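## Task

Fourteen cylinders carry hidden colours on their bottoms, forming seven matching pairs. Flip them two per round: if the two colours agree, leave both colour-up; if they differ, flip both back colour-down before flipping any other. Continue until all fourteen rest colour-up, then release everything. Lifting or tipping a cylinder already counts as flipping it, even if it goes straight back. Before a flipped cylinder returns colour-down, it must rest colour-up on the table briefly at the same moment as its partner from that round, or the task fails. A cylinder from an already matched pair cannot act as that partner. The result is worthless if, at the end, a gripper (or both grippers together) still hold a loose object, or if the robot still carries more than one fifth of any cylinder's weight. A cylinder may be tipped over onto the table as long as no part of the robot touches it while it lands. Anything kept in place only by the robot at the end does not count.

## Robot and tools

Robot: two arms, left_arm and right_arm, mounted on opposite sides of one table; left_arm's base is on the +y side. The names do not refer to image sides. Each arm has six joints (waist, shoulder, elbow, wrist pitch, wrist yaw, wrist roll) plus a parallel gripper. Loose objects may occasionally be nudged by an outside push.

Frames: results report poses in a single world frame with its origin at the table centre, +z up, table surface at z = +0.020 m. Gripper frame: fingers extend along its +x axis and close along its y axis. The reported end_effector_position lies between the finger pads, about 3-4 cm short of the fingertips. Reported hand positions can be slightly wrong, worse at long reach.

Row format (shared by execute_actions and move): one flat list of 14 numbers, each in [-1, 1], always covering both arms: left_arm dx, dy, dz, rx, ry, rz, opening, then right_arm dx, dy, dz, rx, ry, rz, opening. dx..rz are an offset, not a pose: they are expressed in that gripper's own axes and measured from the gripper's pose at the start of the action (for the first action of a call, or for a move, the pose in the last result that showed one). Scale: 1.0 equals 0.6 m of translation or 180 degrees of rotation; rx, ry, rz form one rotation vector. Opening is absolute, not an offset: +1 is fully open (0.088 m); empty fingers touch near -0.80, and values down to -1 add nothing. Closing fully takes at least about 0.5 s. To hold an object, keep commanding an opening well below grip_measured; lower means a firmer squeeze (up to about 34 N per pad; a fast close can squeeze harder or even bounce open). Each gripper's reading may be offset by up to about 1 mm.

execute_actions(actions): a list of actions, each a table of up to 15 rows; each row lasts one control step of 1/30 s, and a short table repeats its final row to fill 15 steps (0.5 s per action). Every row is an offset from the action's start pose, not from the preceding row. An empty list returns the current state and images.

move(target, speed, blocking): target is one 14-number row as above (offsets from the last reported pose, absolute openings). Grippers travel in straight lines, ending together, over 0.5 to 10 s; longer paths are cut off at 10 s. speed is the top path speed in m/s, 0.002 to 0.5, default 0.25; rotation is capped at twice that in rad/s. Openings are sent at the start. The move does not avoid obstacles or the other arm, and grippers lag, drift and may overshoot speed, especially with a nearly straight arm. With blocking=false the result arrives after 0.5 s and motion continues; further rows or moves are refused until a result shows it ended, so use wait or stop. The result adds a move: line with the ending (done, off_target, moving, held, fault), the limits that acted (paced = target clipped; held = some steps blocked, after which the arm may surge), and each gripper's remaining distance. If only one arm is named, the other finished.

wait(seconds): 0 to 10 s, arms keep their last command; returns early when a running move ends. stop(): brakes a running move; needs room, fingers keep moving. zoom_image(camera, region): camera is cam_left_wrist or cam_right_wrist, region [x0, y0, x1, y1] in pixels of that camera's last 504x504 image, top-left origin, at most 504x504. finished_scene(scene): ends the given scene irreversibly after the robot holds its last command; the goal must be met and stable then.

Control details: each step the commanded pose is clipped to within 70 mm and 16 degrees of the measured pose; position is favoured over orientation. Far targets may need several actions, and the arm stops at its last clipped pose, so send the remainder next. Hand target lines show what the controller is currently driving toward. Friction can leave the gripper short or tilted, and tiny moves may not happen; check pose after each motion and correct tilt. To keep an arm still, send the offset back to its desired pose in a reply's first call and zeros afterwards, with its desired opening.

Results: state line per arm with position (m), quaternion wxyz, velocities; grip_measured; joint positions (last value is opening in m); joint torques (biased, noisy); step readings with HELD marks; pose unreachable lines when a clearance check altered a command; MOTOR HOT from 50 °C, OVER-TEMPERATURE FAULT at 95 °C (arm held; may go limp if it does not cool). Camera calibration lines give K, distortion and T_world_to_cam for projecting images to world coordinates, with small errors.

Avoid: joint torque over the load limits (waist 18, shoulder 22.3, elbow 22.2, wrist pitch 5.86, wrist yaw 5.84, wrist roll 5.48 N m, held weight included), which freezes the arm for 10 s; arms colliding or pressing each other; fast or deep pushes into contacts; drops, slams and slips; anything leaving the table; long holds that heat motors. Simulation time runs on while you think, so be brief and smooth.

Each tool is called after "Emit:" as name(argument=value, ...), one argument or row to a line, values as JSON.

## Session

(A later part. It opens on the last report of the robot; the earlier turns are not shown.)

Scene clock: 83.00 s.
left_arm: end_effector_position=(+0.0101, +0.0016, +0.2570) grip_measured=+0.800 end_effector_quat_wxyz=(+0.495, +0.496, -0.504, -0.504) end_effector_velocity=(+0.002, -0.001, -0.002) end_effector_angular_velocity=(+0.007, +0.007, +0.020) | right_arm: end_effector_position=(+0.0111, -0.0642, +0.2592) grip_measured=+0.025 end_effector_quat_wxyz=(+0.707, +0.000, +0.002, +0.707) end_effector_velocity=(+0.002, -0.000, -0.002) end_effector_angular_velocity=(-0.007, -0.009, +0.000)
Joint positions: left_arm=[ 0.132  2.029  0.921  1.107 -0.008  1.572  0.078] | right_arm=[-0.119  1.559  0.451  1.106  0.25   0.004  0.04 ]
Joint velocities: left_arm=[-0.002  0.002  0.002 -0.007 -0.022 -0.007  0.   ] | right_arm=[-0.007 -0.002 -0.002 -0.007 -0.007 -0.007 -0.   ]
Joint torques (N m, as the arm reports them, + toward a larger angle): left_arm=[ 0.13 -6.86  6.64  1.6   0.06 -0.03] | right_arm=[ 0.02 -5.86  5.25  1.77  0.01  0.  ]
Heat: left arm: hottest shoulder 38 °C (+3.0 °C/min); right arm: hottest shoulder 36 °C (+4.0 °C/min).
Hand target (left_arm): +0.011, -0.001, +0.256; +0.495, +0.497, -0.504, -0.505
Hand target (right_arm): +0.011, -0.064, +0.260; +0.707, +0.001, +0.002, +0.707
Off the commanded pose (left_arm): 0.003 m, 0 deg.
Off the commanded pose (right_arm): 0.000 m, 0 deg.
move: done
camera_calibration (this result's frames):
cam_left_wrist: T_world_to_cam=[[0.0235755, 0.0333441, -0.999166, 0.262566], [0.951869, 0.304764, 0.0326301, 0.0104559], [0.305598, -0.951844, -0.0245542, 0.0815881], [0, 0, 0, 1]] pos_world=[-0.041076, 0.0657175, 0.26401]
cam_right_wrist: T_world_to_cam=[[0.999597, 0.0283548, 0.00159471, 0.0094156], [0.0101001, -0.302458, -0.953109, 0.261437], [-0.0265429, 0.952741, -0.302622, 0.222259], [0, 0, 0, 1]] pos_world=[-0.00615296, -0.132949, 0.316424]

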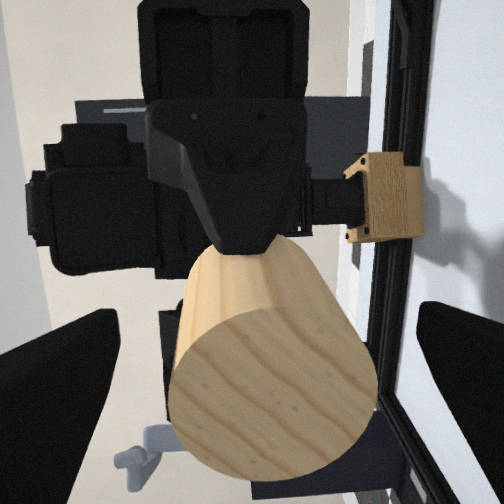

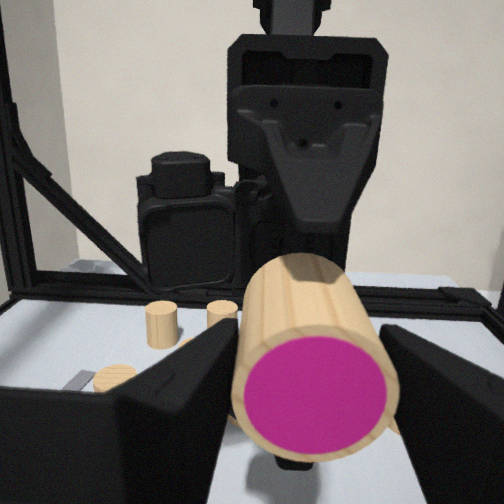

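Emit:
execute_actions(
  actions=[
    [[0,0.004,0,0,0,0.004,0.8,0,0,0,0,0,0,-0.3]],
    [[0,0,0,0,0,0,-0.3,0,0,0,0,0,0,-0.3]],
    [[0,0,0,0,0,0,-0.3,0,0,0,0,0,0,-0.3]],
    [[0,0,0,0,0,0,-0.3,0,0,0,0,0,0,0.6]],
  ],
)

Emit:
move(
  target=[-0.12,0,0,0,0,0,-0.3,-0.1,0,0,0,0,0,0.6],
)

Emit:
move(
  target=[-0.063,-0.215,-0.14,0,0,-0.502,-0.3,0.11,-0.382,-0.165,0,0.503,0,0.6],
  speed=0.35,
)

Scene clock: 89.13 s.
left_arm: end_effector_position=(+0.0101, +0.0013, +0.2589) grip_measured=+0.039 end_effector_quat_wxyz=(+0.497, +0.494, -0.506, -0.502) end_effector_velocity=(+0.002, +0.002, -0.001) end_effector_angular_velocity=(+0.007, +0.007, +0.010) | right_arm: end_effector_position=(+0.0109, -0.0642, +0.2591) grip_measured=+0.593 end_effector_quat_wxyz=(+0.707, +0.000, +0.002, +0.707) end_effector_velocity=(+0.002, -0.000, -0.005) end_effector_angular_velocity=(-0.021, +0.002, -0.010)
Joint positions: left_arm=[ 0.132  2.03   0.922  1.116 -0.008  1.572  0.041] | right_arm=[-0.118  1.559  0.451  1.106  0.25   0.004  0.068]
Joint velocities: left_arm=[ 0.002 -0.007 -0.007 -0.007 -0.007 -0.007 -0.   ] | right_arm=[-0.002 -0.002 -0.002 -0.022  0.007  0.007  0.004]
Joint torques (N m, as the arm reports them, + toward a larger angle): left_arm=[-0.19 -7.67  5.5   1.79 -0.01 -0.04] | right_arm=[ 0.06 -5.73  5.26  1.82  0.01  0.  ]
Heat: left arm: hottest shoulder 38 °C (+2.0 °C/min); right arm: hottest shoulder 36 °C (+4.0 °C/min).
Hand target (left_arm): +0.010, +0.001, +0.259; +0.498, +0.494, -0.507, -0.502
Hand target (right_arm): +0.011, -0.064, +0.259; +0.707, +0.000, +0.002, +0.707
Off the commanded pose (left_arm): 0.000 m, 0 deg.
Off the commanded pose (right_arm): 0.000 m, 0 deg.
Step readings (end_effector_position; steps 1 to 15: 1st action; 16 to 30: 2nd action; 31 to 45: 3rd action; 46 to 60: 4th action):
0: left_arm (+0.0101, +0.0014, +0.2569) | right_arm (+0.0111, -0.0642, +0.2591)
1: left_arm (+0.0101, +0.0014, +0.2569) | right_arm (+0.0111, -0.0642, +0.2591)
2: left_arm (+0.0101, +0.0014, +0.2572) | right_arm (+0.0111, -0.0642, +0.2591)
4: left_arm (+0.0101, +0.0014, +0.2581) | right_arm (+0.0111, -0.0642, +0.2591)
8: left_arm (+0.0101, +0.0014, +0.2590) | right_arm (+0.0111, -0.0642, +0.2591)
15: left_arm (+0.0101, +0.0014, +0.2592) | right_arm (+0.0111, -0.0642, +0.2591)
16: left_arm (+0.0101, +0.0014, +0.2592) | right_arm (+0.0111, -0.0642, +0.2591)
17: left_arm (+0.0101, +0.0014, +0.2592) | right_arm (+0.0111, -0.0642, +0.2591)
19: left_arm (+0.0101, +0.0014, +0.2592) | right_arm (+0.0111, -0.0642, +0.2591)
23: left_arm (+0.0101, +0.0014, +0.2592) | right_arm (+0.0111, -0.0642, +0.2591)
30: left_arm (+0.0101, +0.0014, +0.2592) | right_arm (+0.0111, -0.0642, +0.2591)
31: left_arm (+0.0101, +0.0014, +0.2592) | right_arm (+0.0111, -0.0642, +0.2591)
32: left_arm (+0.0101, +0.0014, +0.2592) | right_arm (+0.0111, -0.0642, +0.2591)
34: left_arm (+0.0101, +0.0014, +0.2592) | right_arm (+0.0111, -0.0642, +0.2591)
38: left_arm (+0.0101, +0.0014, +0.2592) | right_arm (+0.0111, -0.0642, +0.2591)
45: left_arm (+0.0101, +0.0014, +0.2592) | right_arm (+0.0111, -0.0642, +0.2591)
46: left_arm (+0.0101, +0.0014, +0.2592) | right_arm (+0.0111, -0.0642, +0.2591)
47: left_arm (+0.0101, +0.0014, +0.2592) | right_arm (+0.0111, -0.0642, +0.2591)
49: left_arm (+0.0101, +0.0013, +0.2590) | right_arm (+0.0109, -0.0642, +0.2591)
53: left_arm (+0.0101, +0.0014, +0.2591) | right_arm (+0.0109, -0.0642, +0.2591)
60: end_effector_position above
camera_calibration (this result's frames):
cam_left_wrist: T_world_to_cam=[[0.0229672, 0.0242043, -0.999443, 0.264528], [0.951888, 0.305046, 0.0292619, 0.0113533], [0.305584, -0.95203, -0.0160337, 0.0791789], [0, 0, 0, 1]] pos_world=[-0.0410784, 0.0655147, 0.265318]
cam_right_wrist: T_world_to_cam=[[0.999575, 0.029118, 0.00167747, 0.00965037], [0.0104201, -0.302802, -0.952996, 0.2613], [-0.0272414, 0.952608, -0.302977, 0.222342], [0, 0, 0, 1]] pos_world=[-0.0063121, -0.132964, 0.316366]

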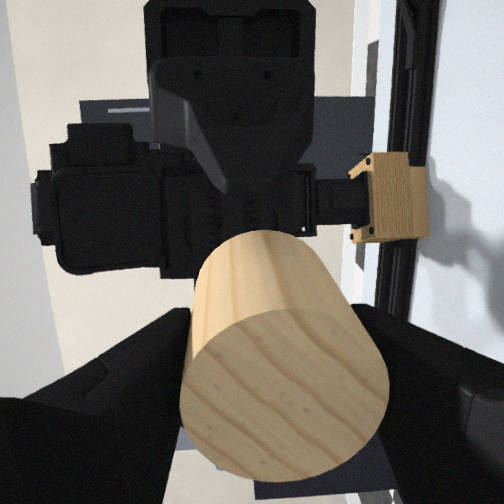

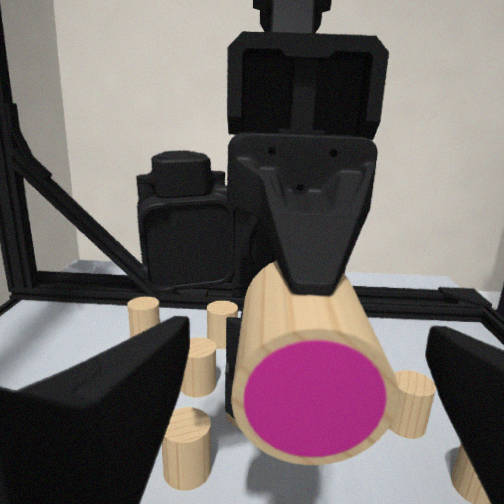

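Scene clock: 90.03 s.
left_arm: end_effector_position=(+0.0115, +0.0715, +0.2531) grip_measured=+0.039 end_effector_quat_wxyz=(+0.494, +0.497, -0.503, -0.506) end_effector_velocity=(-0.002, +0.003, -0.003) end_effector_angular_velocity=(+0.013, +0.022, +0.000) | right_arm: end_effector_position=(+0.0105, -0.1208, +0.2629) grip_measured=+0.600 end_effector_quat_wxyz=(+0.707, +0.004, -0.000, +0.707) end_effector_velocity=(-0.004, -0.004, -0.001) end_effector_angular_velocity=(-0.007, -0.010, +0.019)
Joint positions: left_arm=[ 0.131  1.853  0.613  1.233 -0.008  1.572  0.041] | right_arm=[-0.044  1.304  0.261  1.05   0.324  0.004  0.068]
Joint velocities: left_arm=[-0.007 -0.007 -0.012 -0.007 -0.007 -0.022  0.   ] | right_arm=[ 0.012 -0.022 -0.007 -0.022 -0.007 -0.007 -0.   ]
Joint torques (N m, as the arm reports them, + toward a larger angle): left_arm=[-0.3  -7.4   4.72  2.14 -0.07 -0.03] | right_arm=[ 0.18 -4.59  3.8   1.61  0.13  0.03]
Heat: left arm: hottest shoulder 38 °C (+2.0 °C/min); right arm: hottest shoulder 36 °C (+4.0 °C/min).
Hand target (left_arm): +0.011, +0.073, +0.259; +0.498, +0.494, -0.507, -0.502
Hand target (right_arm): +0.011, -0.124, +0.259; +0.707, +0.001, +0.002, +0.707
Off the commanded pose (left_arm): 0.006 m, 1 deg.
Off the commanded pose (right_arm): 0.005 m, 1 deg.
move: done
camera_calibration (this result's frames):
cam_left_wrist: T_world_to_cam=[[0.0233565, 0.0386669, -0.998979, 0.255841], [0.952109, 0.303861, 0.034022, -0.0123424], [0.304866, -0.951931, -0.029718, 0.148937], [0, 0, 0, 1]] pos_world=[-0.0396302, 0.135636, 0.260426]
cam_right_wrist: T_world_to_cam=[[0.999565, 0.0294951, -0.000902107, 0.0123626], [0.00781625, -0.294117, -0.955737, 0.249549], [-0.0284549, 0.955314, -0.29422, 0.275465], [0, 0, 0, 1]] pos_world=[-0.00646944, -0.190124, 0.319562]

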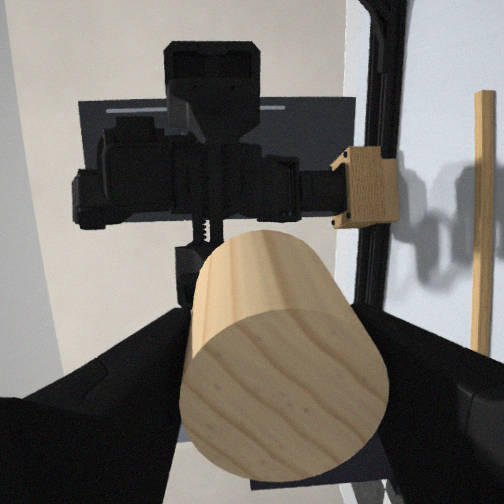

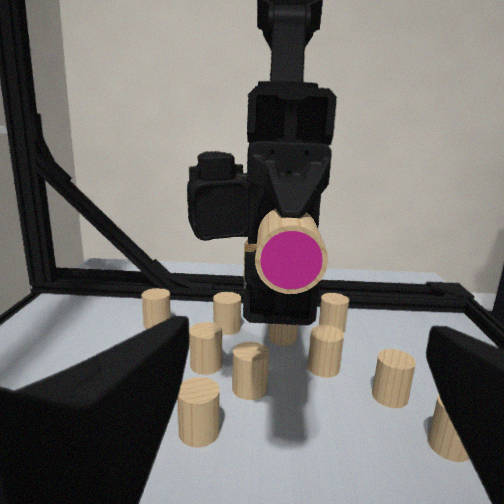

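Scene clock: 92.93 s.
left_arm: end_effector_position=(+0.0944, +0.1099, +0.1245) grip_measured=+0.036 end_effector_quat_wxyz=(-0.007, +0.705, +0.000, -0.710) end_effector_velocity=(-0.001, +0.004, -0.000) end_effector_angular_velocity=(+0.023, -0.003, +0.005) | right_arm: end_effector_position=(+0.2383, -0.0547, +0.1698) grip_measured=+0.600 end_effector_quat_wxyz=(+0.507, -0.497, +0.499, +0.497) end_effector_velocity=(-0.001, -0.003, -0.003) end_effector_angular_velocity=(-0.022, +0.017, +0.005)
Joint positions: left_arm=[ 0.334  2.219  1.653 -1.015  0.005  1.757  0.041] | right_arm=[-0.76   2.216  1.931 -1.276  0.005 -0.38   0.068]
Joint velocities: left_arm=[-0.002  0.002  0.002 -0.022 -0.007 -0.007  0.   ] | right_arm=[-0.002  0.012  0.007 -0.022 -0.007 -0.007 -0.   ]
Joint torques (N m, as the arm reports them, + toward a larger angle): left_arm=[ 0.14 -7.98  6.87 -0.05 -0.16  0.11] | right_arm=[-0.1  -9.11  7.13 -0.08  0.07 -0.18]
Heat: left arm: hottest shoulder 39 °C (+3.1 °C/min); right arm: hottest shoulder 36 °C (+4.1 °C/min).
Hand target (left_arm): +0.096, +0.108, +0.124; -0.008, +0.707, +0.001, -0.708
Hand target (right_arm): +0.240, -0.054, +0.165; +0.503, -0.501, +0.501, +0.495
Off the commanded pose (left_arm): 0.002 m, 1 deg.
Off the commanded pose (right_arm): 0.007 m, 1 deg.
move: done
camera_calibration (this result's frames):
cam_left_wrist: T_world_to_cam=[[0.030512, 0.998649, 0.0420624, -0.111808], [0.948516, -0.0422018, 0.313906, -0.0950387], [0.315257, 0.030319, -0.948522, 0.161818], [0, 0, 0, 1]] pos_world=[0.042543, 0.10274, 0.188024]
cam_right_wrist: T_world_to_cam=[[0.999769, -0.00692029, -0.0203542, -0.216063], [-0.000655542, -0.956148, 0.292885, -0.0679457], [-0.0214884, -0.292804, -0.955931, 0.233843], [0, 0, 0, 1]] pos_world=[0.220993, 0.00200881, 0.239041]

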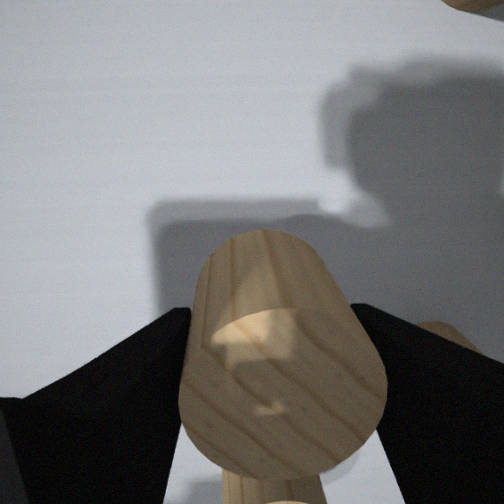

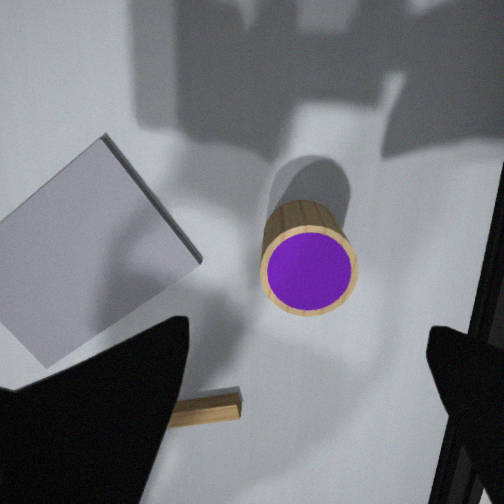

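Emit:
move(
  target=[0.074,0,0,0,0,0,-0.3,0.142,-0.005,0,0,0,0,0.6],
  speed=0.07,
)

Scene clock: 95.70 s.
left_arm: end_effector_position=(+0.0946, +0.1087, +0.0848) grip_measured=+0.035 end_effector_quat_wxyz=(-0.003, +0.705, -0.003, -0.709) end_effector_velocity=(+0.000, -0.002, +0.005) end_effector_angular_velocity=(-0.006, -0.009, +0.005) | right_arm: end_effector_position=(+0.2425, -0.0497, +0.0947) grip_measured=+0.600 end_effector_quat_wxyz=(+0.517, -0.493, +0.491, +0.499) end_effector_velocity=(-0.003, -0.001, +0.000) end_effector_angular_velocity=(+0.001, +0.022, +0.020)
Joint positions: left_arm=[ 0.334  2.276  1.579 -0.876  0.005  1.757  0.041] | right_arm=[-0.765  2.275  1.727 -0.986  0.005 -0.381  0.068]
Joint velocities: left_arm=[-0.002 -0.007  0.007 -0.007 -0.007 -0.007 -0.   ] | right_arm=[-0.002 -0.002 -0.002 -0.007 -0.022 -0.022 -0.   ]
Joint torques (N m, as the arm reports them, + toward a larger angle): left_arm=[-0.03 -7.9   4.73  0.47  0.05  0.  ] | right_arm=[-0.2  -9.51  3.99  0.3  -0.03 -0.19]
Heat: left arm: hottest shoulder 39 °C (+2.0 °C/min); right arm: hottest shoulder 36 °C (+4.0 °C/min).
Hand target (left_arm): +0.094, +0.111, +0.080; -0.007, +0.705, +0.000, -0.710
Hand target (right_arm): +0.242, -0.054, +0.085; +0.507, -0.497, +0.499, +0.497
Off the commanded pose (left_arm): 0.005 m, 1 deg.
Off the commanded pose (right_arm): 0.011 m, 2 deg.
move: off_target (right_arm)
camera_calibration (this result's frames):
cam_left_wrist: T_world_to_cam=[[0.0308185, 0.998986, 0.0328141, -0.108264], [0.947852, -0.0396286, 0.316237, -0.083308], [0.317217, 0.0213569, -0.948113, 0.124909], [0, 0, 0, 1]] pos_world=[0.0426771, 0.102186, 0.148325]
cam_right_wrist: T_world_to_cam=[[0.99989, -0.0103642, -0.0105833, -0.222927], [-0.007124, -0.962869, 0.269874, -0.0377354], [-0.0129874, -0.269769, -0.962837, 0.163311], [0, 0, 0, 1]] pos_world=[0.224755, 0.00541139, 0.165066]

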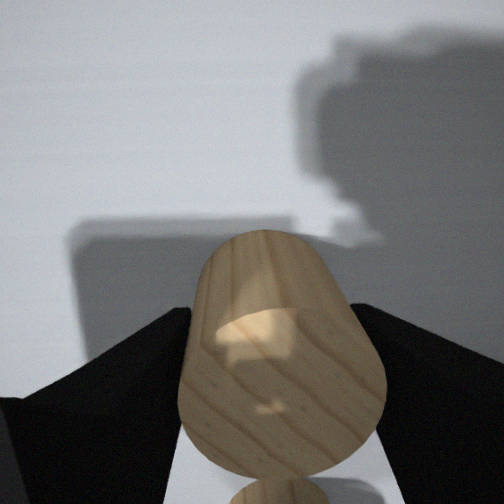

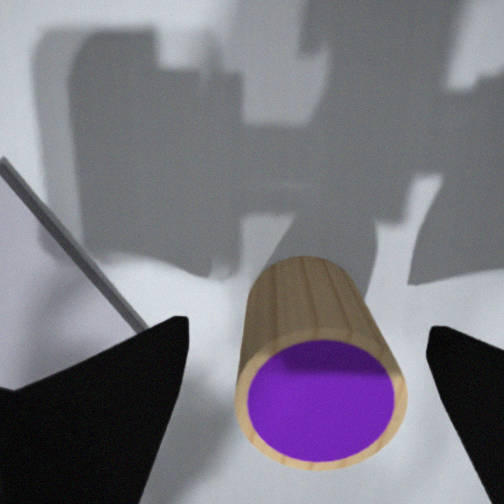

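Emit:
execute_actions(
  actions=[
    [[0.012,0,0,0,0,0,-0.3,0,0,0,0,0,0,-0.3]],
    [[0,0,0,0,0,0,0.6,0,0,0,0,0,0,-0.3]],
  ],
)

Emit:
move(
  target=[-0.2,0,0,0,0,0,0.6,-0.2,0,0,0,0,0,-0.3],
)

Emit:
move(
  target=[-0.09,0.035,0.137,0,0,0.503,0.8,-0.065,0.38,-0.017,0,-0.49,0,-0.3],
  speed=0.35,
)

Scene clock: 101.30 s.
left_arm: end_effector_position=(+0.0951, +0.1063, +0.0841) grip_measured=+0.593 end_effector_quat_wxyz=(+0.001, +0.706, -0.007, -0.708) end_effector_velocity=(-0.001, +0.004, -0.001) end_effector_angular_velocity=(+0.013, -0.005, +0.005) | right_arm: end_effector_position=(+0.2423, -0.0499, +0.0944) grip_measured=+0.025 end_effector_quat_wxyz=(+0.516, -0.493, +0.492, +0.499) end_effector_velocity=(-0.005, -0.000, +0.000) end_effector_angular_velocity=(+0.002, +0.023, +0.011)
Joint positions: left_arm=[ 0.334  2.276  1.576 -0.86   0.005  1.757  0.068] | right_arm=[-0.765  2.276  1.726 -0.986  0.004 -0.381  0.04 ]
Joint velocities: left_arm=[-0.002 -0.002 -0.007 -0.007 -0.007 -0.007  0.003] | right_arm=[ 0.002 -0.002 -0.002 -0.007 -0.022 -0.007 -0.   ]
Joint torques (N m, as the arm reports them, + toward a larger angle): left_arm=[ 0.07 -8.78  5.41  0.14  0.04  0.01] | right_arm=[  0.03 -11.23   5.47   0.14  -0.03  -0.01]
Heat: left arm: hottest shoulder 39 °C (+2.0 °C/min); right arm: hottest shoulder 38 °C (+6.0 °C/min).
Hand target (left_arm): +0.095, +0.106, +0.084; +0.001, +0.706, -0.007, -0.708
Hand target (right_arm): +0.242, -0.050, +0.094; +0.516, -0.493, +0.492, +0.499
Off the commanded pose (left_arm): 0.000 m, 0 deg.
Off the commanded pose (right_arm): 0.000 m, 0 deg.
Step readings (end_effector_position; steps 1 to 15: 1st action; 16 to 30: 2nd action):
0: left_arm (+0.0947, +0.1086, +0.0846) | right_arm (+0.2425, -0.0496, +0.0944)
1: left_arm (+0.0947, +0.1083, +0.0847) | right_arm (+0.2425, -0.0496, +0.0944)
2: left_arm (+0.0947, +0.1082, +0.0844) | right_arm (+0.2425, -0.0496, +0.0944)
4: left_arm (+0.0949, +0.1074, +0.0842) | right_arm (+0.2425, -0.0496, +0.0944)
8: left_arm (+0.0950, +0.1068, +0.0841) | right_arm (+0.2423, -0.0499, +0.0944)
15: left_arm (+0.0951, +0.1065, +0.0841) | right_arm (+0.2423, -0.0499, +0.0944)
16: left_arm (+0.0951, +0.1065, +0.0841) | right_arm (+0.2423, -0.0499, +0.0944)
17: left_arm (+0.0951, +0.1065, +0.0841) | right_arm (+0.2423, -0.0499, +0.0944)
19: left_arm (+0.0950, +0.1064, +0.0840) | right_arm (+0.2423, -0.0499, +0.0944)
23: left_arm (+0.0950, +0.1063, +0.0841) | right_arm (+0.2423, -0.0499, +0.0944)
30: end_effector_position above
camera_calibration (this result's frames):
cam_left_wrist: T_world_to_cam=[[0.0307593, 0.999317, 0.0205016, -0.104806], [0.947147, -0.035694, 0.318808, -0.0841526], [0.319322, 0.00961168, -0.947598, 0.125123], [0, 0, 0, 1]] pos_world=[0.0429742, 0.100528, 0.147543]
cam_right_wrist: T_world_to_cam=[[0.99988, -0.00996833, -0.0118525, -0.222563], [-0.0063844, -0.962569, 0.270961, -0.0381701], [-0.0141099, -0.270853, -0.962517, 0.163178], [0, 0, 0, 1]] pos_world=[0.224595, 0.00523715, 0.164766]

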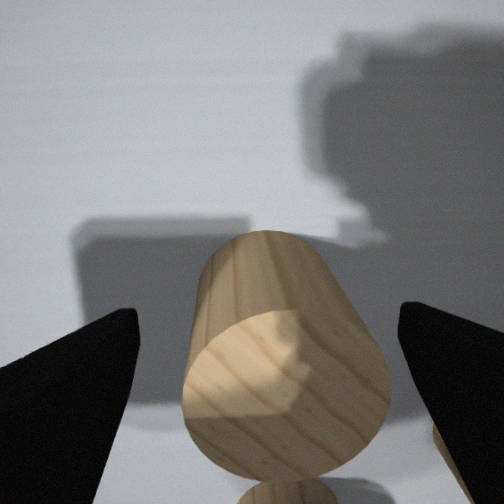

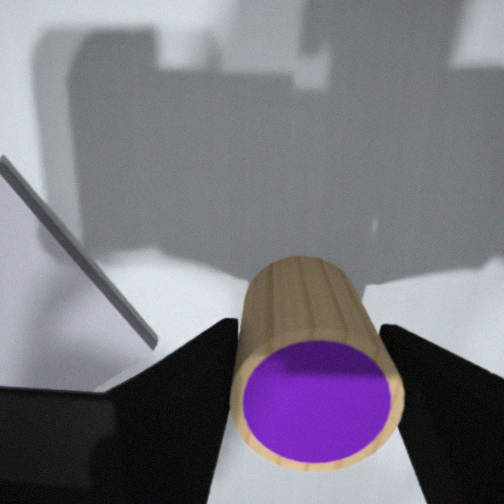

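Scene clock: 102.40 s.
left_arm: end_effector_position=(+0.0946, +0.1088, +0.1998) grip_measured=+0.600 end_effector_quat_wxyz=(-0.003, +0.705, -0.004, -0.709) end_effector_velocity=(+0.002, +0.003, +0.000) end_effector_angular_velocity=(+0.011, -0.020, +0.005) | right_arm: end_effector_position=(+0.2401, -0.0552, +0.2145) grip_measured=+0.025 end_effector_quat_wxyz=(+0.515, -0.493, +0.492, +0.499) end_effector_velocity=(-0.001, -0.003, +0.003) end_effector_angular_velocity=(-0.009, +0.011, +0.005)
Joint positions: left_arm=[ 0.334  2.154  1.852 -1.269  0.005  1.757  0.068] | right_arm=[-0.765  2.201  2.084 -1.42   0.004 -0.381  0.04 ]
Joint velocities: left_arm=[-0.002 -0.002 -0.002 -0.007 -0.022 -0.007 -0.   ] | right_arm=[-0.002 -0.002  0.007 -0.022 -0.007 -0.007 -0.   ]
Joint torques (N m, as the arm reports them, + toward a larger angle): left_arm=[-0.05 -9.06  7.05 -0.02  0.06  0.01] | right_arm=[  0.15 -10.15   7.2   -0.01  -0.03   0.  ]
Heat: left arm: hottest shoulder 40 °C (+3.0 °C/min); right arm: hottest shoulder 38 °C (+5.1 °C/min).
Hand target (left_arm): +0.095, +0.107, +0.204; +0.001, +0.706, -0.007, -0.708
Hand target (right_arm): +0.241, -0.053, +0.214; +0.516, -0.493, +0.492, +0.499
Off the commanded pose (left_arm): 0.005 m, 1 deg.
Off the commanded pose (right_arm): 0.002 m, 0 deg.
move: done
camera_calibration (this result's frames):
cam_left_wrist: T_world_to_cam=[[0.0308099, 0.999034, 0.0313219, -0.111751], [0.947767, -0.0391534, 0.316551, -0.119756], [0.317472, 0.0199329, -0.948058, 0.23399], [0, 0, 0, 1]] pos_world=[0.0426585, 0.10229, 0.263245]
cam_right_wrist: T_world_to_cam=[[0.999875, -0.00998107, -0.0122839, -0.218872], [-0.00626441, -0.962283, 0.27198, -0.0760729], [-0.0145353, -0.271869, -0.962225, 0.277255], [0, 0, 0, 1]] pos_world=[0.222398, -0.0000112714, 0.284783]

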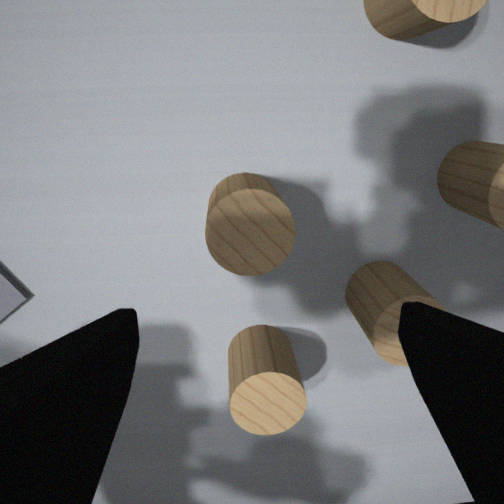

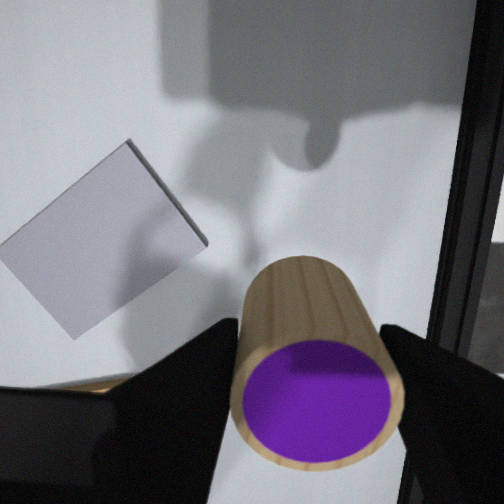

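Scene clock: 105.23 s.
left_arm: end_effector_position=(+0.0123, +0.0891, +0.2588) grip_measured=+0.800 end_effector_quat_wxyz=(+0.499, +0.491, -0.509, -0.501) end_effector_velocity=(+0.000, +0.001, -0.001) end_effector_angular_velocity=(-0.007, +0.008, +0.005) | right_arm: end_effector_position=(+0.0120, -0.0639, +0.2571) grip_measured=+0.025 end_effector_quat_wxyz=(+0.710, +0.007, -0.002, +0.704) end_effector_velocity=(+0.000, -0.001, -0.006) end_effector_angular_velocity=(-0.012, -0.010, -0.005)
Joint positions: left_arm=[ 0.134  1.802  0.541  1.278 -0.003  1.571  0.078] | right_arm=[-0.118  1.586  0.443  1.156  0.259  0.004  0.04 ]
Joint velocities: left_arm=[-0.002  0.007 -0.007  0.022 -0.007 -0.007 -0.   ] | right_arm=[ 0.002  0.012 -0.007  0.007  0.007 -0.007  0.   ]
Joint torques (N m, as the arm reports them, + toward a larger angle): left_arm=[-0.37 -4.93  4.34  2.04 -0.2  -0.1 ] | right_arm=[ 0.31 -4.95  3.66  2.15  0.14 -0.17]
Heat: left arm: hottest shoulder 40 °C (+3.0 °C/min); right arm: hottest shoulder 38 °C (+5.0 °C/min).
Hand target (left_arm): +0.012, +0.090, +0.255; +0.499, +0.493, -0.506, -0.503
Hand target (right_arm): +0.012, -0.066, +0.251; +0.710, -0.002, -0.001, +0.704
Off the commanded pose (left_arm): 0.005 m, 1 deg.
Off the commanded pose (right_arm): 0.008 m, 2 deg.
move: done
camera_calibration (this result's frames):
cam_left_wrist: T_world_to_cam=[[0.0224795, 0.0146106, -0.999641, 0.263236], [0.952831, 0.302398, 0.0258467, -0.0164391], [0.302667, -0.95307, -0.00712373, 0.159814], [0, 0, 0, 1]] pos_world=[-0.0386242, 0.153439, 0.264705]
cam_right_wrist: T_world_to_cam=[[0.999783, 0.0207309, -0.00203508, 0.00897161], [0.00401593, -0.287691, -0.957715, 0.261731], [-0.0204397, 0.957499, -0.287712, 0.2178], [0, 0, 0, 1]] pos_world=[-0.00556897, -0.133432, 0.313345]

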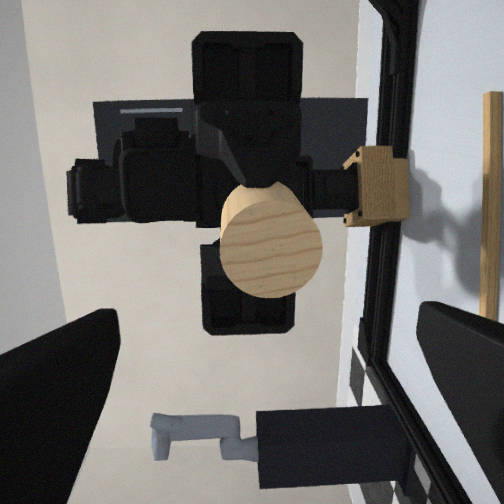

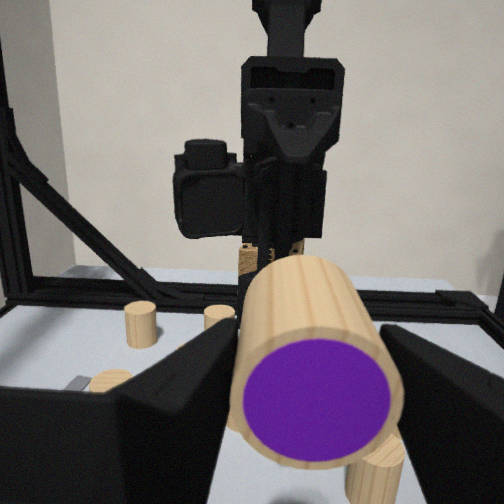

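Emit:
move(
  target=[0.152,-0.008,-0.003,0,0,-0.005,0.8,0,0,0,0,0,0,-0.3],
  speed=0.12,
)

Scene clock: 107.87 s.
left_arm: end_effector_position=(+0.0125, +0.0003, +0.2566) grip_measured=+0.800 end_effector_quat_wxyz=(+0.497, +0.495, -0.505, -0.503) end_effector_velocity=(-0.000, -0.002, -0.000) end_effector_angular_velocity=(+0.002, -0.007, +0.005) | right_arm: end_effector_position=(+0.0119, -0.0639, +0.2568) grip_measured=+0.025 end_effector_quat_wxyz=(+0.710, +0.007, -0.002, +0.704) end_effector_velocity=(+0.000, -0.001, +0.003) end_effector_angular_velocity=(+0.012, -0.004, +0.005)
Joint positions: left_arm=[ 0.139  2.037  0.926  1.115 -0.002  1.571  0.078] | right_arm=[-0.117  1.587  0.443  1.158  0.259  0.004  0.04 ]
Joint velocities: left_arm=[-0.002  0.002  0.007 -0.007 -0.007  0.007  0.   ] | right_arm=[-0.002 -0.007 -0.002  0.007 -0.007 -0.007 -0.   ]
Joint torques (N m, as the arm reports them, + toward a larger angle): left_arm=[ 0.18 -6.76  6.61  1.61  0.21 -0.03] | right_arm=[ 0.07 -5.94  5.14  1.74 -0.02  0.01]
Heat: left arm: hottest shoulder 40 °C (+2.0 °C/min); right arm: hottest shoulder 38 °C (+4.0 °C/min).
Hand target (left_arm): +0.013, -0.002, +0.255; +0.495, +0.495, -0.506, -0.504
Hand target (right_arm): +0.012, -0.064, +0.257; +0.710, +0.007, -0.002, +0.704
Off the commanded pose (left_arm): 0.003 m, 0 deg.
Off the commanded pose (right_arm): 0.000 m, 0 deg.
move: done
camera_calibration (this result's frames):
cam_left_wrist: T_world_to_cam=[[0.0226957, 0.0288012, -0.999327, 0.262166], [0.951663, 0.305634, 0.0304217, 0.00909794], [0.306304, -0.951714, -0.0204725, 0.0784737], [0, 0, 0, 1]] pos_world=[-0.038645, 0.0643532, 0.26332]
cam_right_wrist: T_world_to_cam=[[0.999784, 0.0207252, -0.0015719, 0.00894393], [0.0044656, -0.288049, -0.957605, 0.261357], [-0.0202994, 0.957391, -0.28808, 0.217812], [0, 0, 0, 1]] pos_world=[-0.00568766, -0.133433, 0.313039]

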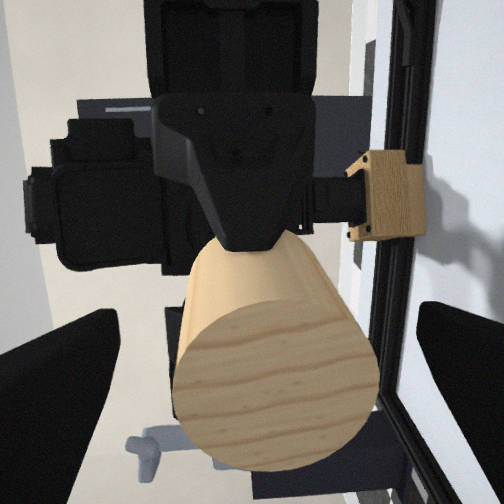

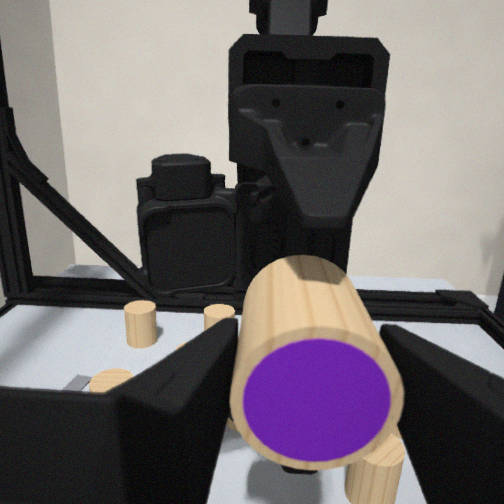

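Emit:
execute_actions(
  actions=[
    [[0,0.002,0,0,0,0.0025,0.3,0,0,0,0,0,0,-0.3]],
    [[0,0,0,0,0,0,-0.3,0,0,0,0,0,0,-0.3]],
    [[0,0,0,0,0,0,-0.3,0,0,0,0,0,0,0.8]],
  ],
)

Emit:
move(
  target=[-0.12,0,0,0,0,0,-0.3,-0.1,0,0,0,0.004,0.003,0.8],
)

Emit:
move(
  target=[-0.067,-0.212,-0.02,0,0,-0.502,-0.3,0,0,0,0,0,0,0.8],
  speed=0.35,
)

Emit:
move(
  target=[0.076,0,0,0,0,0,-0.3,0,0,0,0,0,0,0.8],
  speed=0.04,
)

Scene clock: 112.97 s.
left_arm: end_effector_position=(+0.0125, -0.0000, +0.2576) grip_measured=+0.040 end_effector_quat_wxyz=(+0.498, +0.494, -0.506, -0.502) end_effector_velocity=(-0.005, +0.000, -0.001) end_effector_angular_velocity=(-0.002, +0.007, -0.015) | right_arm: end_effector_position=(+0.0118, -0.0639, +0.2568) grip_measured=+0.791 end_effector_quat_wxyz=(+0.710, +0.007, -0.002, +0.704) end_effector_velocity=(-0.004, -0.001, +0.000) end_effector_angular_velocity=(-0.002, -0.008, +0.024)
Joint positions: left_arm=[ 0.139  2.038  0.927  1.12  -0.002  1.571  0.041] | right_arm=[-0.117  1.587  0.443  1.158  0.259  0.004  0.078]
Joint velocities: left_arm=[-0.007  0.002 -0.002  0.007  0.007 -0.007 -0.   ] | right_arm=[ 0.002 -0.007 -0.002 -0.007 -0.022 -0.007  0.004]
Joint torques (N m, as the arm reports them, + toward a larger angle): left_arm=[ 0.   -7.62  5.63  1.79 -0.02 -0.04] | right_arm=[ 0.07 -5.82  5.06  1.83  0.03  0.  ]
Heat: left arm: hottest shoulder 40 °C (+1.0 °C/min); right arm: hottest shoulder 38 °C (+3.0 °C/min).
Hand target (left_arm): +0.013, -0.000, +0.258; +0.498, +0.494, -0.506, -0.502
Hand target (right_arm): +0.012, -0.064, +0.257; +0.710, +0.007, -0.002, +0.704
Off the commanded pose (left_arm): 0.000 m, 0 deg.
Off the commanded pose (right_arm): 0.000 m, 0 deg.
Step readings (end_effector_position; steps 1 to 15: 1st action; 16 to 30: 2nd action; 31 to 45: 3rd action):
0: left_arm (+0.0125, -0.0000, +0.2563) | right_arm (+0.0119, -0.0639, +0.2568)
1: left_arm (+0.0125, -0.0000, +0.2563) | right_arm (+0.0119, -0.0639, +0.2568)
2: left_arm (+0.0125, -0.0000, +0.2563) | right_arm (+0.0119, -0.0639, +0.2568)
4: left_arm (+0.0125, -0.0000, +0.2569) | right_arm (+0.0119, -0.0639, +0.2568)
8: left_arm (+0.0125, -0.0000, +0.2576) | right_arm (+0.0119, -0.0639, +0.2568)
15: left_arm (+0.0125, -0.0000, +0.2578) | right_arm (+0.0119, -0.0639, +0.2568)
16: left_arm (+0.0125, -0.0000, +0.2578) | right_arm (+0.0119, -0.0639, +0.2568)
17: left_arm (+0.0125, -0.0000, +0.2578) | right_arm (+0.0119, -0.0639, +0.2568)
19: left_arm (+0.0125, -0.0000, +0.2578) | right_arm (+0.0119, -0.0639, +0.2568)
23: left_arm (+0.0125, -0.0000, +0.2578) | right_arm (+0.0119, -0.0639, +0.2568)
30: left_arm (+0.0125, -0.0000, +0.2578) | right_arm (+0.0119, -0.0639, +0.2568)
31: left_arm (+0.0125, -0.0000, +0.2578) | right_arm (+0.0119, -0.0639, +0.2568)
32: left_arm (+0.0125, -0.0000, +0.2578) | right_arm (+0.0119, -0.0639, +0.2568)
34: left_arm (+0.0125, -0.0000, +0.2578) | right_arm (+0.0118, -0.0639, +0.2568)
38: left_arm (+0.0125, -0.0000, +0.2576) | right_arm (+0.0118, -0.0639, +0.2568)
45: end_effector_position above
camera_calibration (this result's frames):
cam_left_wrist: T_world_to_cam=[[0.0222166, 0.0234708, -0.999478, 0.263247], [0.951678, 0.305788, 0.0283349, 0.00968893], [0.306293, -0.95181, -0.0155431, 0.0769764], [0, 0, 0, 1]] pos_world=[-0.0386466, 0.0641255, 0.264032]
cam_right_wrist: T_world_to_cam=[[0.999776, 0.0211066, -0.00156694, 0.0090245], [0.0045802, -0.288046, -0.957606, 0.261357], [-0.0206631, 0.957384, -0.288078, 0.217814], [0, 0, 0, 1]] pos_world=[-0.00571881, -0.13344, 0.313039]

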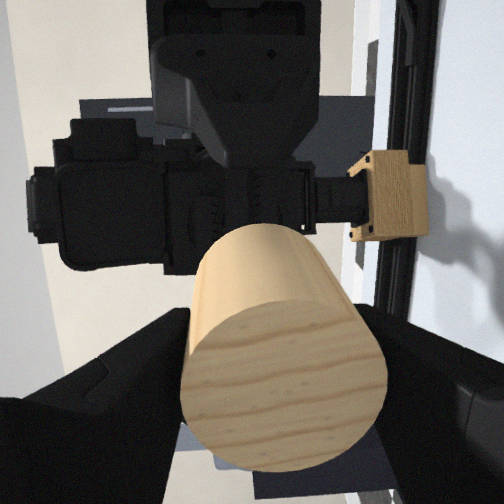

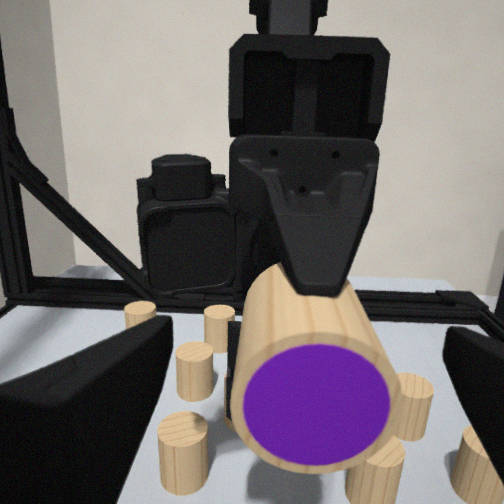

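Scene clock: 113.87 s.
left_arm: end_effector_position=(+0.0138, +0.0702, +0.2517) grip_measured=+0.039 end_effector_quat_wxyz=(+0.494, +0.497, -0.503, -0.506) end_effector_velocity=(+0.000, +0.003, +0.000) end_effector_angular_velocity=(-0.002, +0.007, +0.005) | right_arm: end_effector_position=(+0.0109, -0.1207, +0.2594) grip_measured=+0.800 end_effector_quat_wxyz=(+0.706, +0.006, -0.001, +0.708) end_effector_velocity=(+0.001, -0.003, -0.004) end_effector_angular_velocity=(-0.016, +0.002, -0.005)
Joint positions: left_arm=[ 0.139  1.863  0.617  1.239 -0.002  1.571  0.041] | right_arm=[-0.048  1.327  0.252  1.085  0.319  0.004  0.078]
Joint velocities: left_arm=[-0.002 -0.007 -0.012  0.007 -0.007 -0.007  0.   ] | right_arm=[ 0.002 -0.017 -0.012 -0.022  0.007  0.007 -0.   ]
Joint torques (N m, as the arm reports them, + toward a larger angle): left_arm=[-0.38 -7.49  4.56  2.15 -0.04 -0.03] | right_arm=[ 0.33 -4.64  3.69  1.58  0.06  0.08]
Heat: left arm: hottest shoulder 40 °C (+1.0 °C/min); right arm: hottest shoulder 37 °C (+2.0 °C/min).
Hand target (left_arm): +0.013, +0.072, +0.257; +0.498, +0.494, -0.506, -0.502
Hand target (right_arm): +0.011, -0.124, +0.256; +0.707, +0.003, +0.002, +0.708
Off the commanded pose (left_arm): 0.006 m, 1 deg.
Off the commanded pose (right_arm): 0.005 m, 0 deg.
move: done
camera_calibration (this result's frames):
cam_left_wrist: T_world_to_cam=[[0.0224824, 0.0379539, -0.999027, 0.254562], [0.95167, 0.305344, 0.033017, -0.0139811], [0.306299, -0.951486, -0.0292547, 0.146726], [0, 0, 0, 1]] pos_world=[-0.0373599, 0.134215, 0.259068]
cam_right_wrist: T_world_to_cam=[[0.999518, 0.0310199, -0.00125077, 0.0122187], [0.00785506, -0.291671, -0.956486, 0.24677], [-0.030035, 0.956016, -0.291774, 0.273753], [0, 0, 0, 1]] pos_world=[-0.005929, -0.190116, 0.315922]

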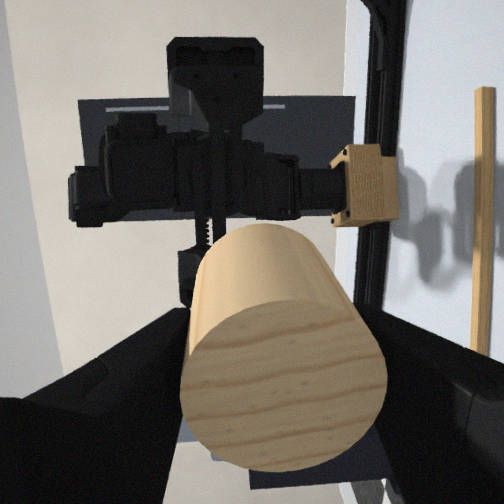

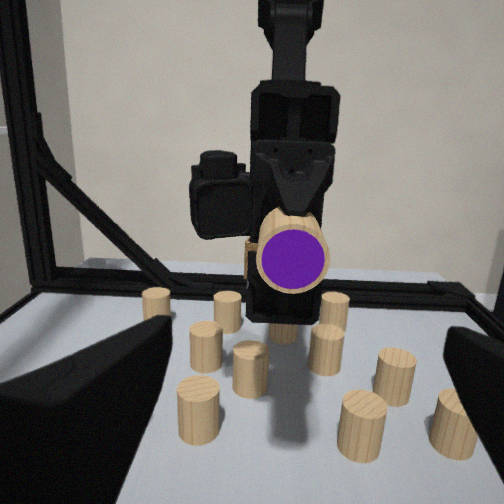

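Scene clock: 116.60 s.
left_arm: end_effector_position=(+0.0252, +0.1123, +0.1244) grip_measured=+0.038 end_effector_quat_wxyz=(-0.006, +0.705, +0.001, -0.709) end_effector_velocity=(+0.002, +0.001, +0.006) end_effector_angular_velocity=(+0.013, -0.022, +0.019) | right_arm: end_effector_position=(+0.0109, -0.1207, +0.2593) grip_measured=+0.800 end_effector_quat_wxyz=(+0.706, +0.005, -0.001, +0.708) end_effector_velocity=(+0.000, -0.001, -0.000) end_effector_angular_velocity=(-0.002, -0.008, +0.005)
Joint positions: left_arm=[ 0.168  2.186  1.597 -0.993  0.006  1.589  0.041] | right_arm=[-0.048  1.327  0.252  1.084  0.319  0.004  0.078]
Joint velocities: left_arm=[-0.002 -0.002  0.022 -0.037 -0.022 -0.022 -0.   ] | right_arm=[-0.002 -0.007 -0.002 -0.007 -0.007 -0.007 -0.   ]
Joint torques (N m, as the arm reports them, + toward a larger angle): left_arm=[ 0.13 -7.53  6.69 -0.05  0.    0.11] | right_arm=[ 0.1  -4.01  5.41  1.82  0.01 -0.01]
Heat: left arm: hottest shoulder 40 °C (+1.0 °C/min); right arm: hottest shoulder 37 °C (+2.0 °C/min).
Hand target (left_arm): +0.027, +0.110, +0.124; -0.007, +0.706, +0.001, -0.708
Hand target (right_arm): +0.011, -0.121, +0.259; +0.706, +0.005, -0.001, +0.708
Off the commanded pose (left_arm): 0.002 m, 1 deg.
Off the commanded pose (right_arm): 0.000 m, 0 deg.
move: done
camera_calibration (this result's frames):
cam_left_wrist: T_world_to_cam=[[0.0293305, 0.998671, 0.0423819, -0.112084], [0.948245, -0.0412114, 0.314855, -0.0295182], [0.316183, 0.0309535, -0.948193, 0.18333], [0, 0, 0, 1]] pos_world=[-0.0266879, 0.105044, 0.187876]
cam_right_wrist: T_world_to_cam=[[0.999518, 0.0310195, -0.00114182, 0.0121905], [0.00797006, -0.292017, -0.95638, 0.246623], [-0.0299999, 0.95591, -0.292124, 0.273807], [0, 0, 0, 1]] pos_world=[-0.00593603, -0.190094, 0.315865]

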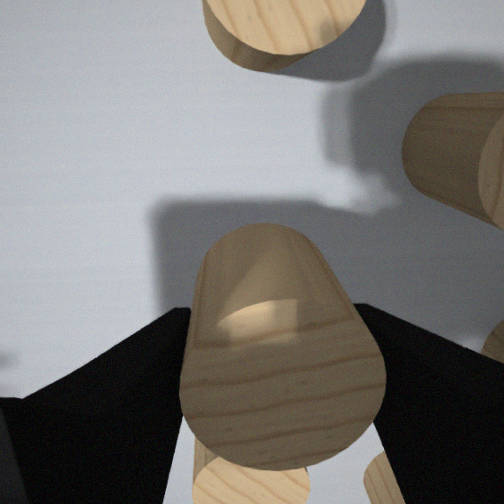

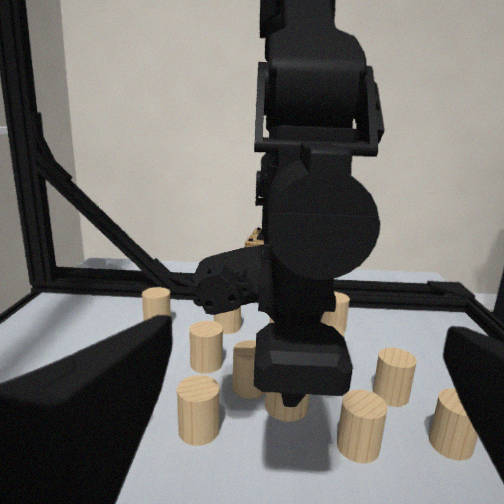

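Scene clock: 117.97 s.
left_arm: end_effector_position=(+0.0252, +0.1110, +0.0851) grip_measured=+0.036 end_effector_quat_wxyz=(-0.003, +0.705, -0.003, -0.709) end_effector_velocity=(+0.000, +0.003, -0.002) end_effector_angular_velocity=(+0.012, -0.007, +0.005) | right_arm: end_effector_position=(+0.0109, -0.1207, +0.2593) grip_measured=+0.800 end_effector_quat_wxyz=(+0.706, +0.005, -0.001, +0.708) end_effector_velocity=(+0.000, -0.001, -0.002) end_effector_angular_velocity=(-0.007, -0.010, -0.005)
Joint positions: left_arm=[ 0.168  2.244  1.525 -0.852  0.006  1.589  0.041] | right_arm=[-0.048  1.327  0.252  1.084  0.319  0.004  0.078]
Joint velocities: left_arm=[-0.002  0.002 -0.002 -0.007 -0.007 -0.007 -0.   ] | right_arm=[ 0.002 -0.002 -0.002 -0.007  0.007 -0.007 -0.   ]
Joint torques (N m, as the arm reports them, + toward a larger angle): left_arm=[ 0.02 -7.48  4.65  0.74  0.05  0.02] | right_arm=[ 0.07 -4.05  5.33  1.8   0.01  0.01]
Heat: left arm: hottest shoulder 40 °C (+1.0 °C/min); right arm: hottest shoulder 37 °C (+2.0 °C/min).
Hand target (left_arm): +0.025, +0.113, +0.079; -0.006, +0.705, +0.001, -0.709
Hand target (right_arm): +0.011, -0.121, +0.259; +0.706, +0.005, -0.001, +0.708
Off the commanded pose (left_arm): 0.007 m, 1 deg.
Off the commanded pose (right_arm): 0.000 m, 0 deg.
move: done
camera_calibration (this result's frames):
cam_left_wrist: T_world_to_cam=[[0.0293264, 0.999054, 0.0320974, -0.108319], [0.94821, -0.037966, 0.315367, -0.0176074], [0.316287, 0.0211865, -0.948427, 0.147187], [0, 0, 0, 1]] pos_world=[-0.0266813, 0.104429, 0.148626]
cam_right_wrist: T_world_to_cam=[[0.999518, 0.0310195, -0.00114182, 0.0121905], [0.00797006, -0.292017, -0.95638, 0.246623], [-0.0299999, 0.95591, -0.292124, 0.273807], [0, 0, 0, 1]] pos_world=[-0.00593603, -0.190094, 0.315865]

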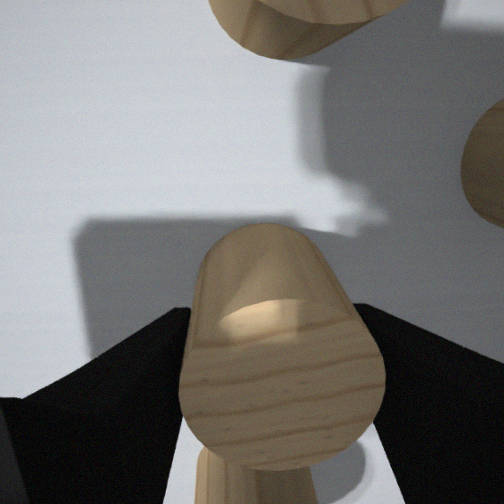

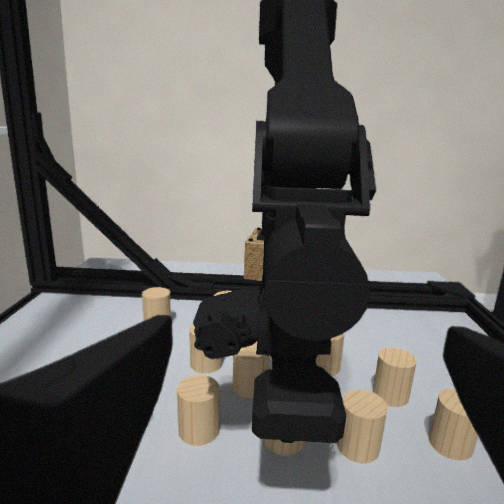

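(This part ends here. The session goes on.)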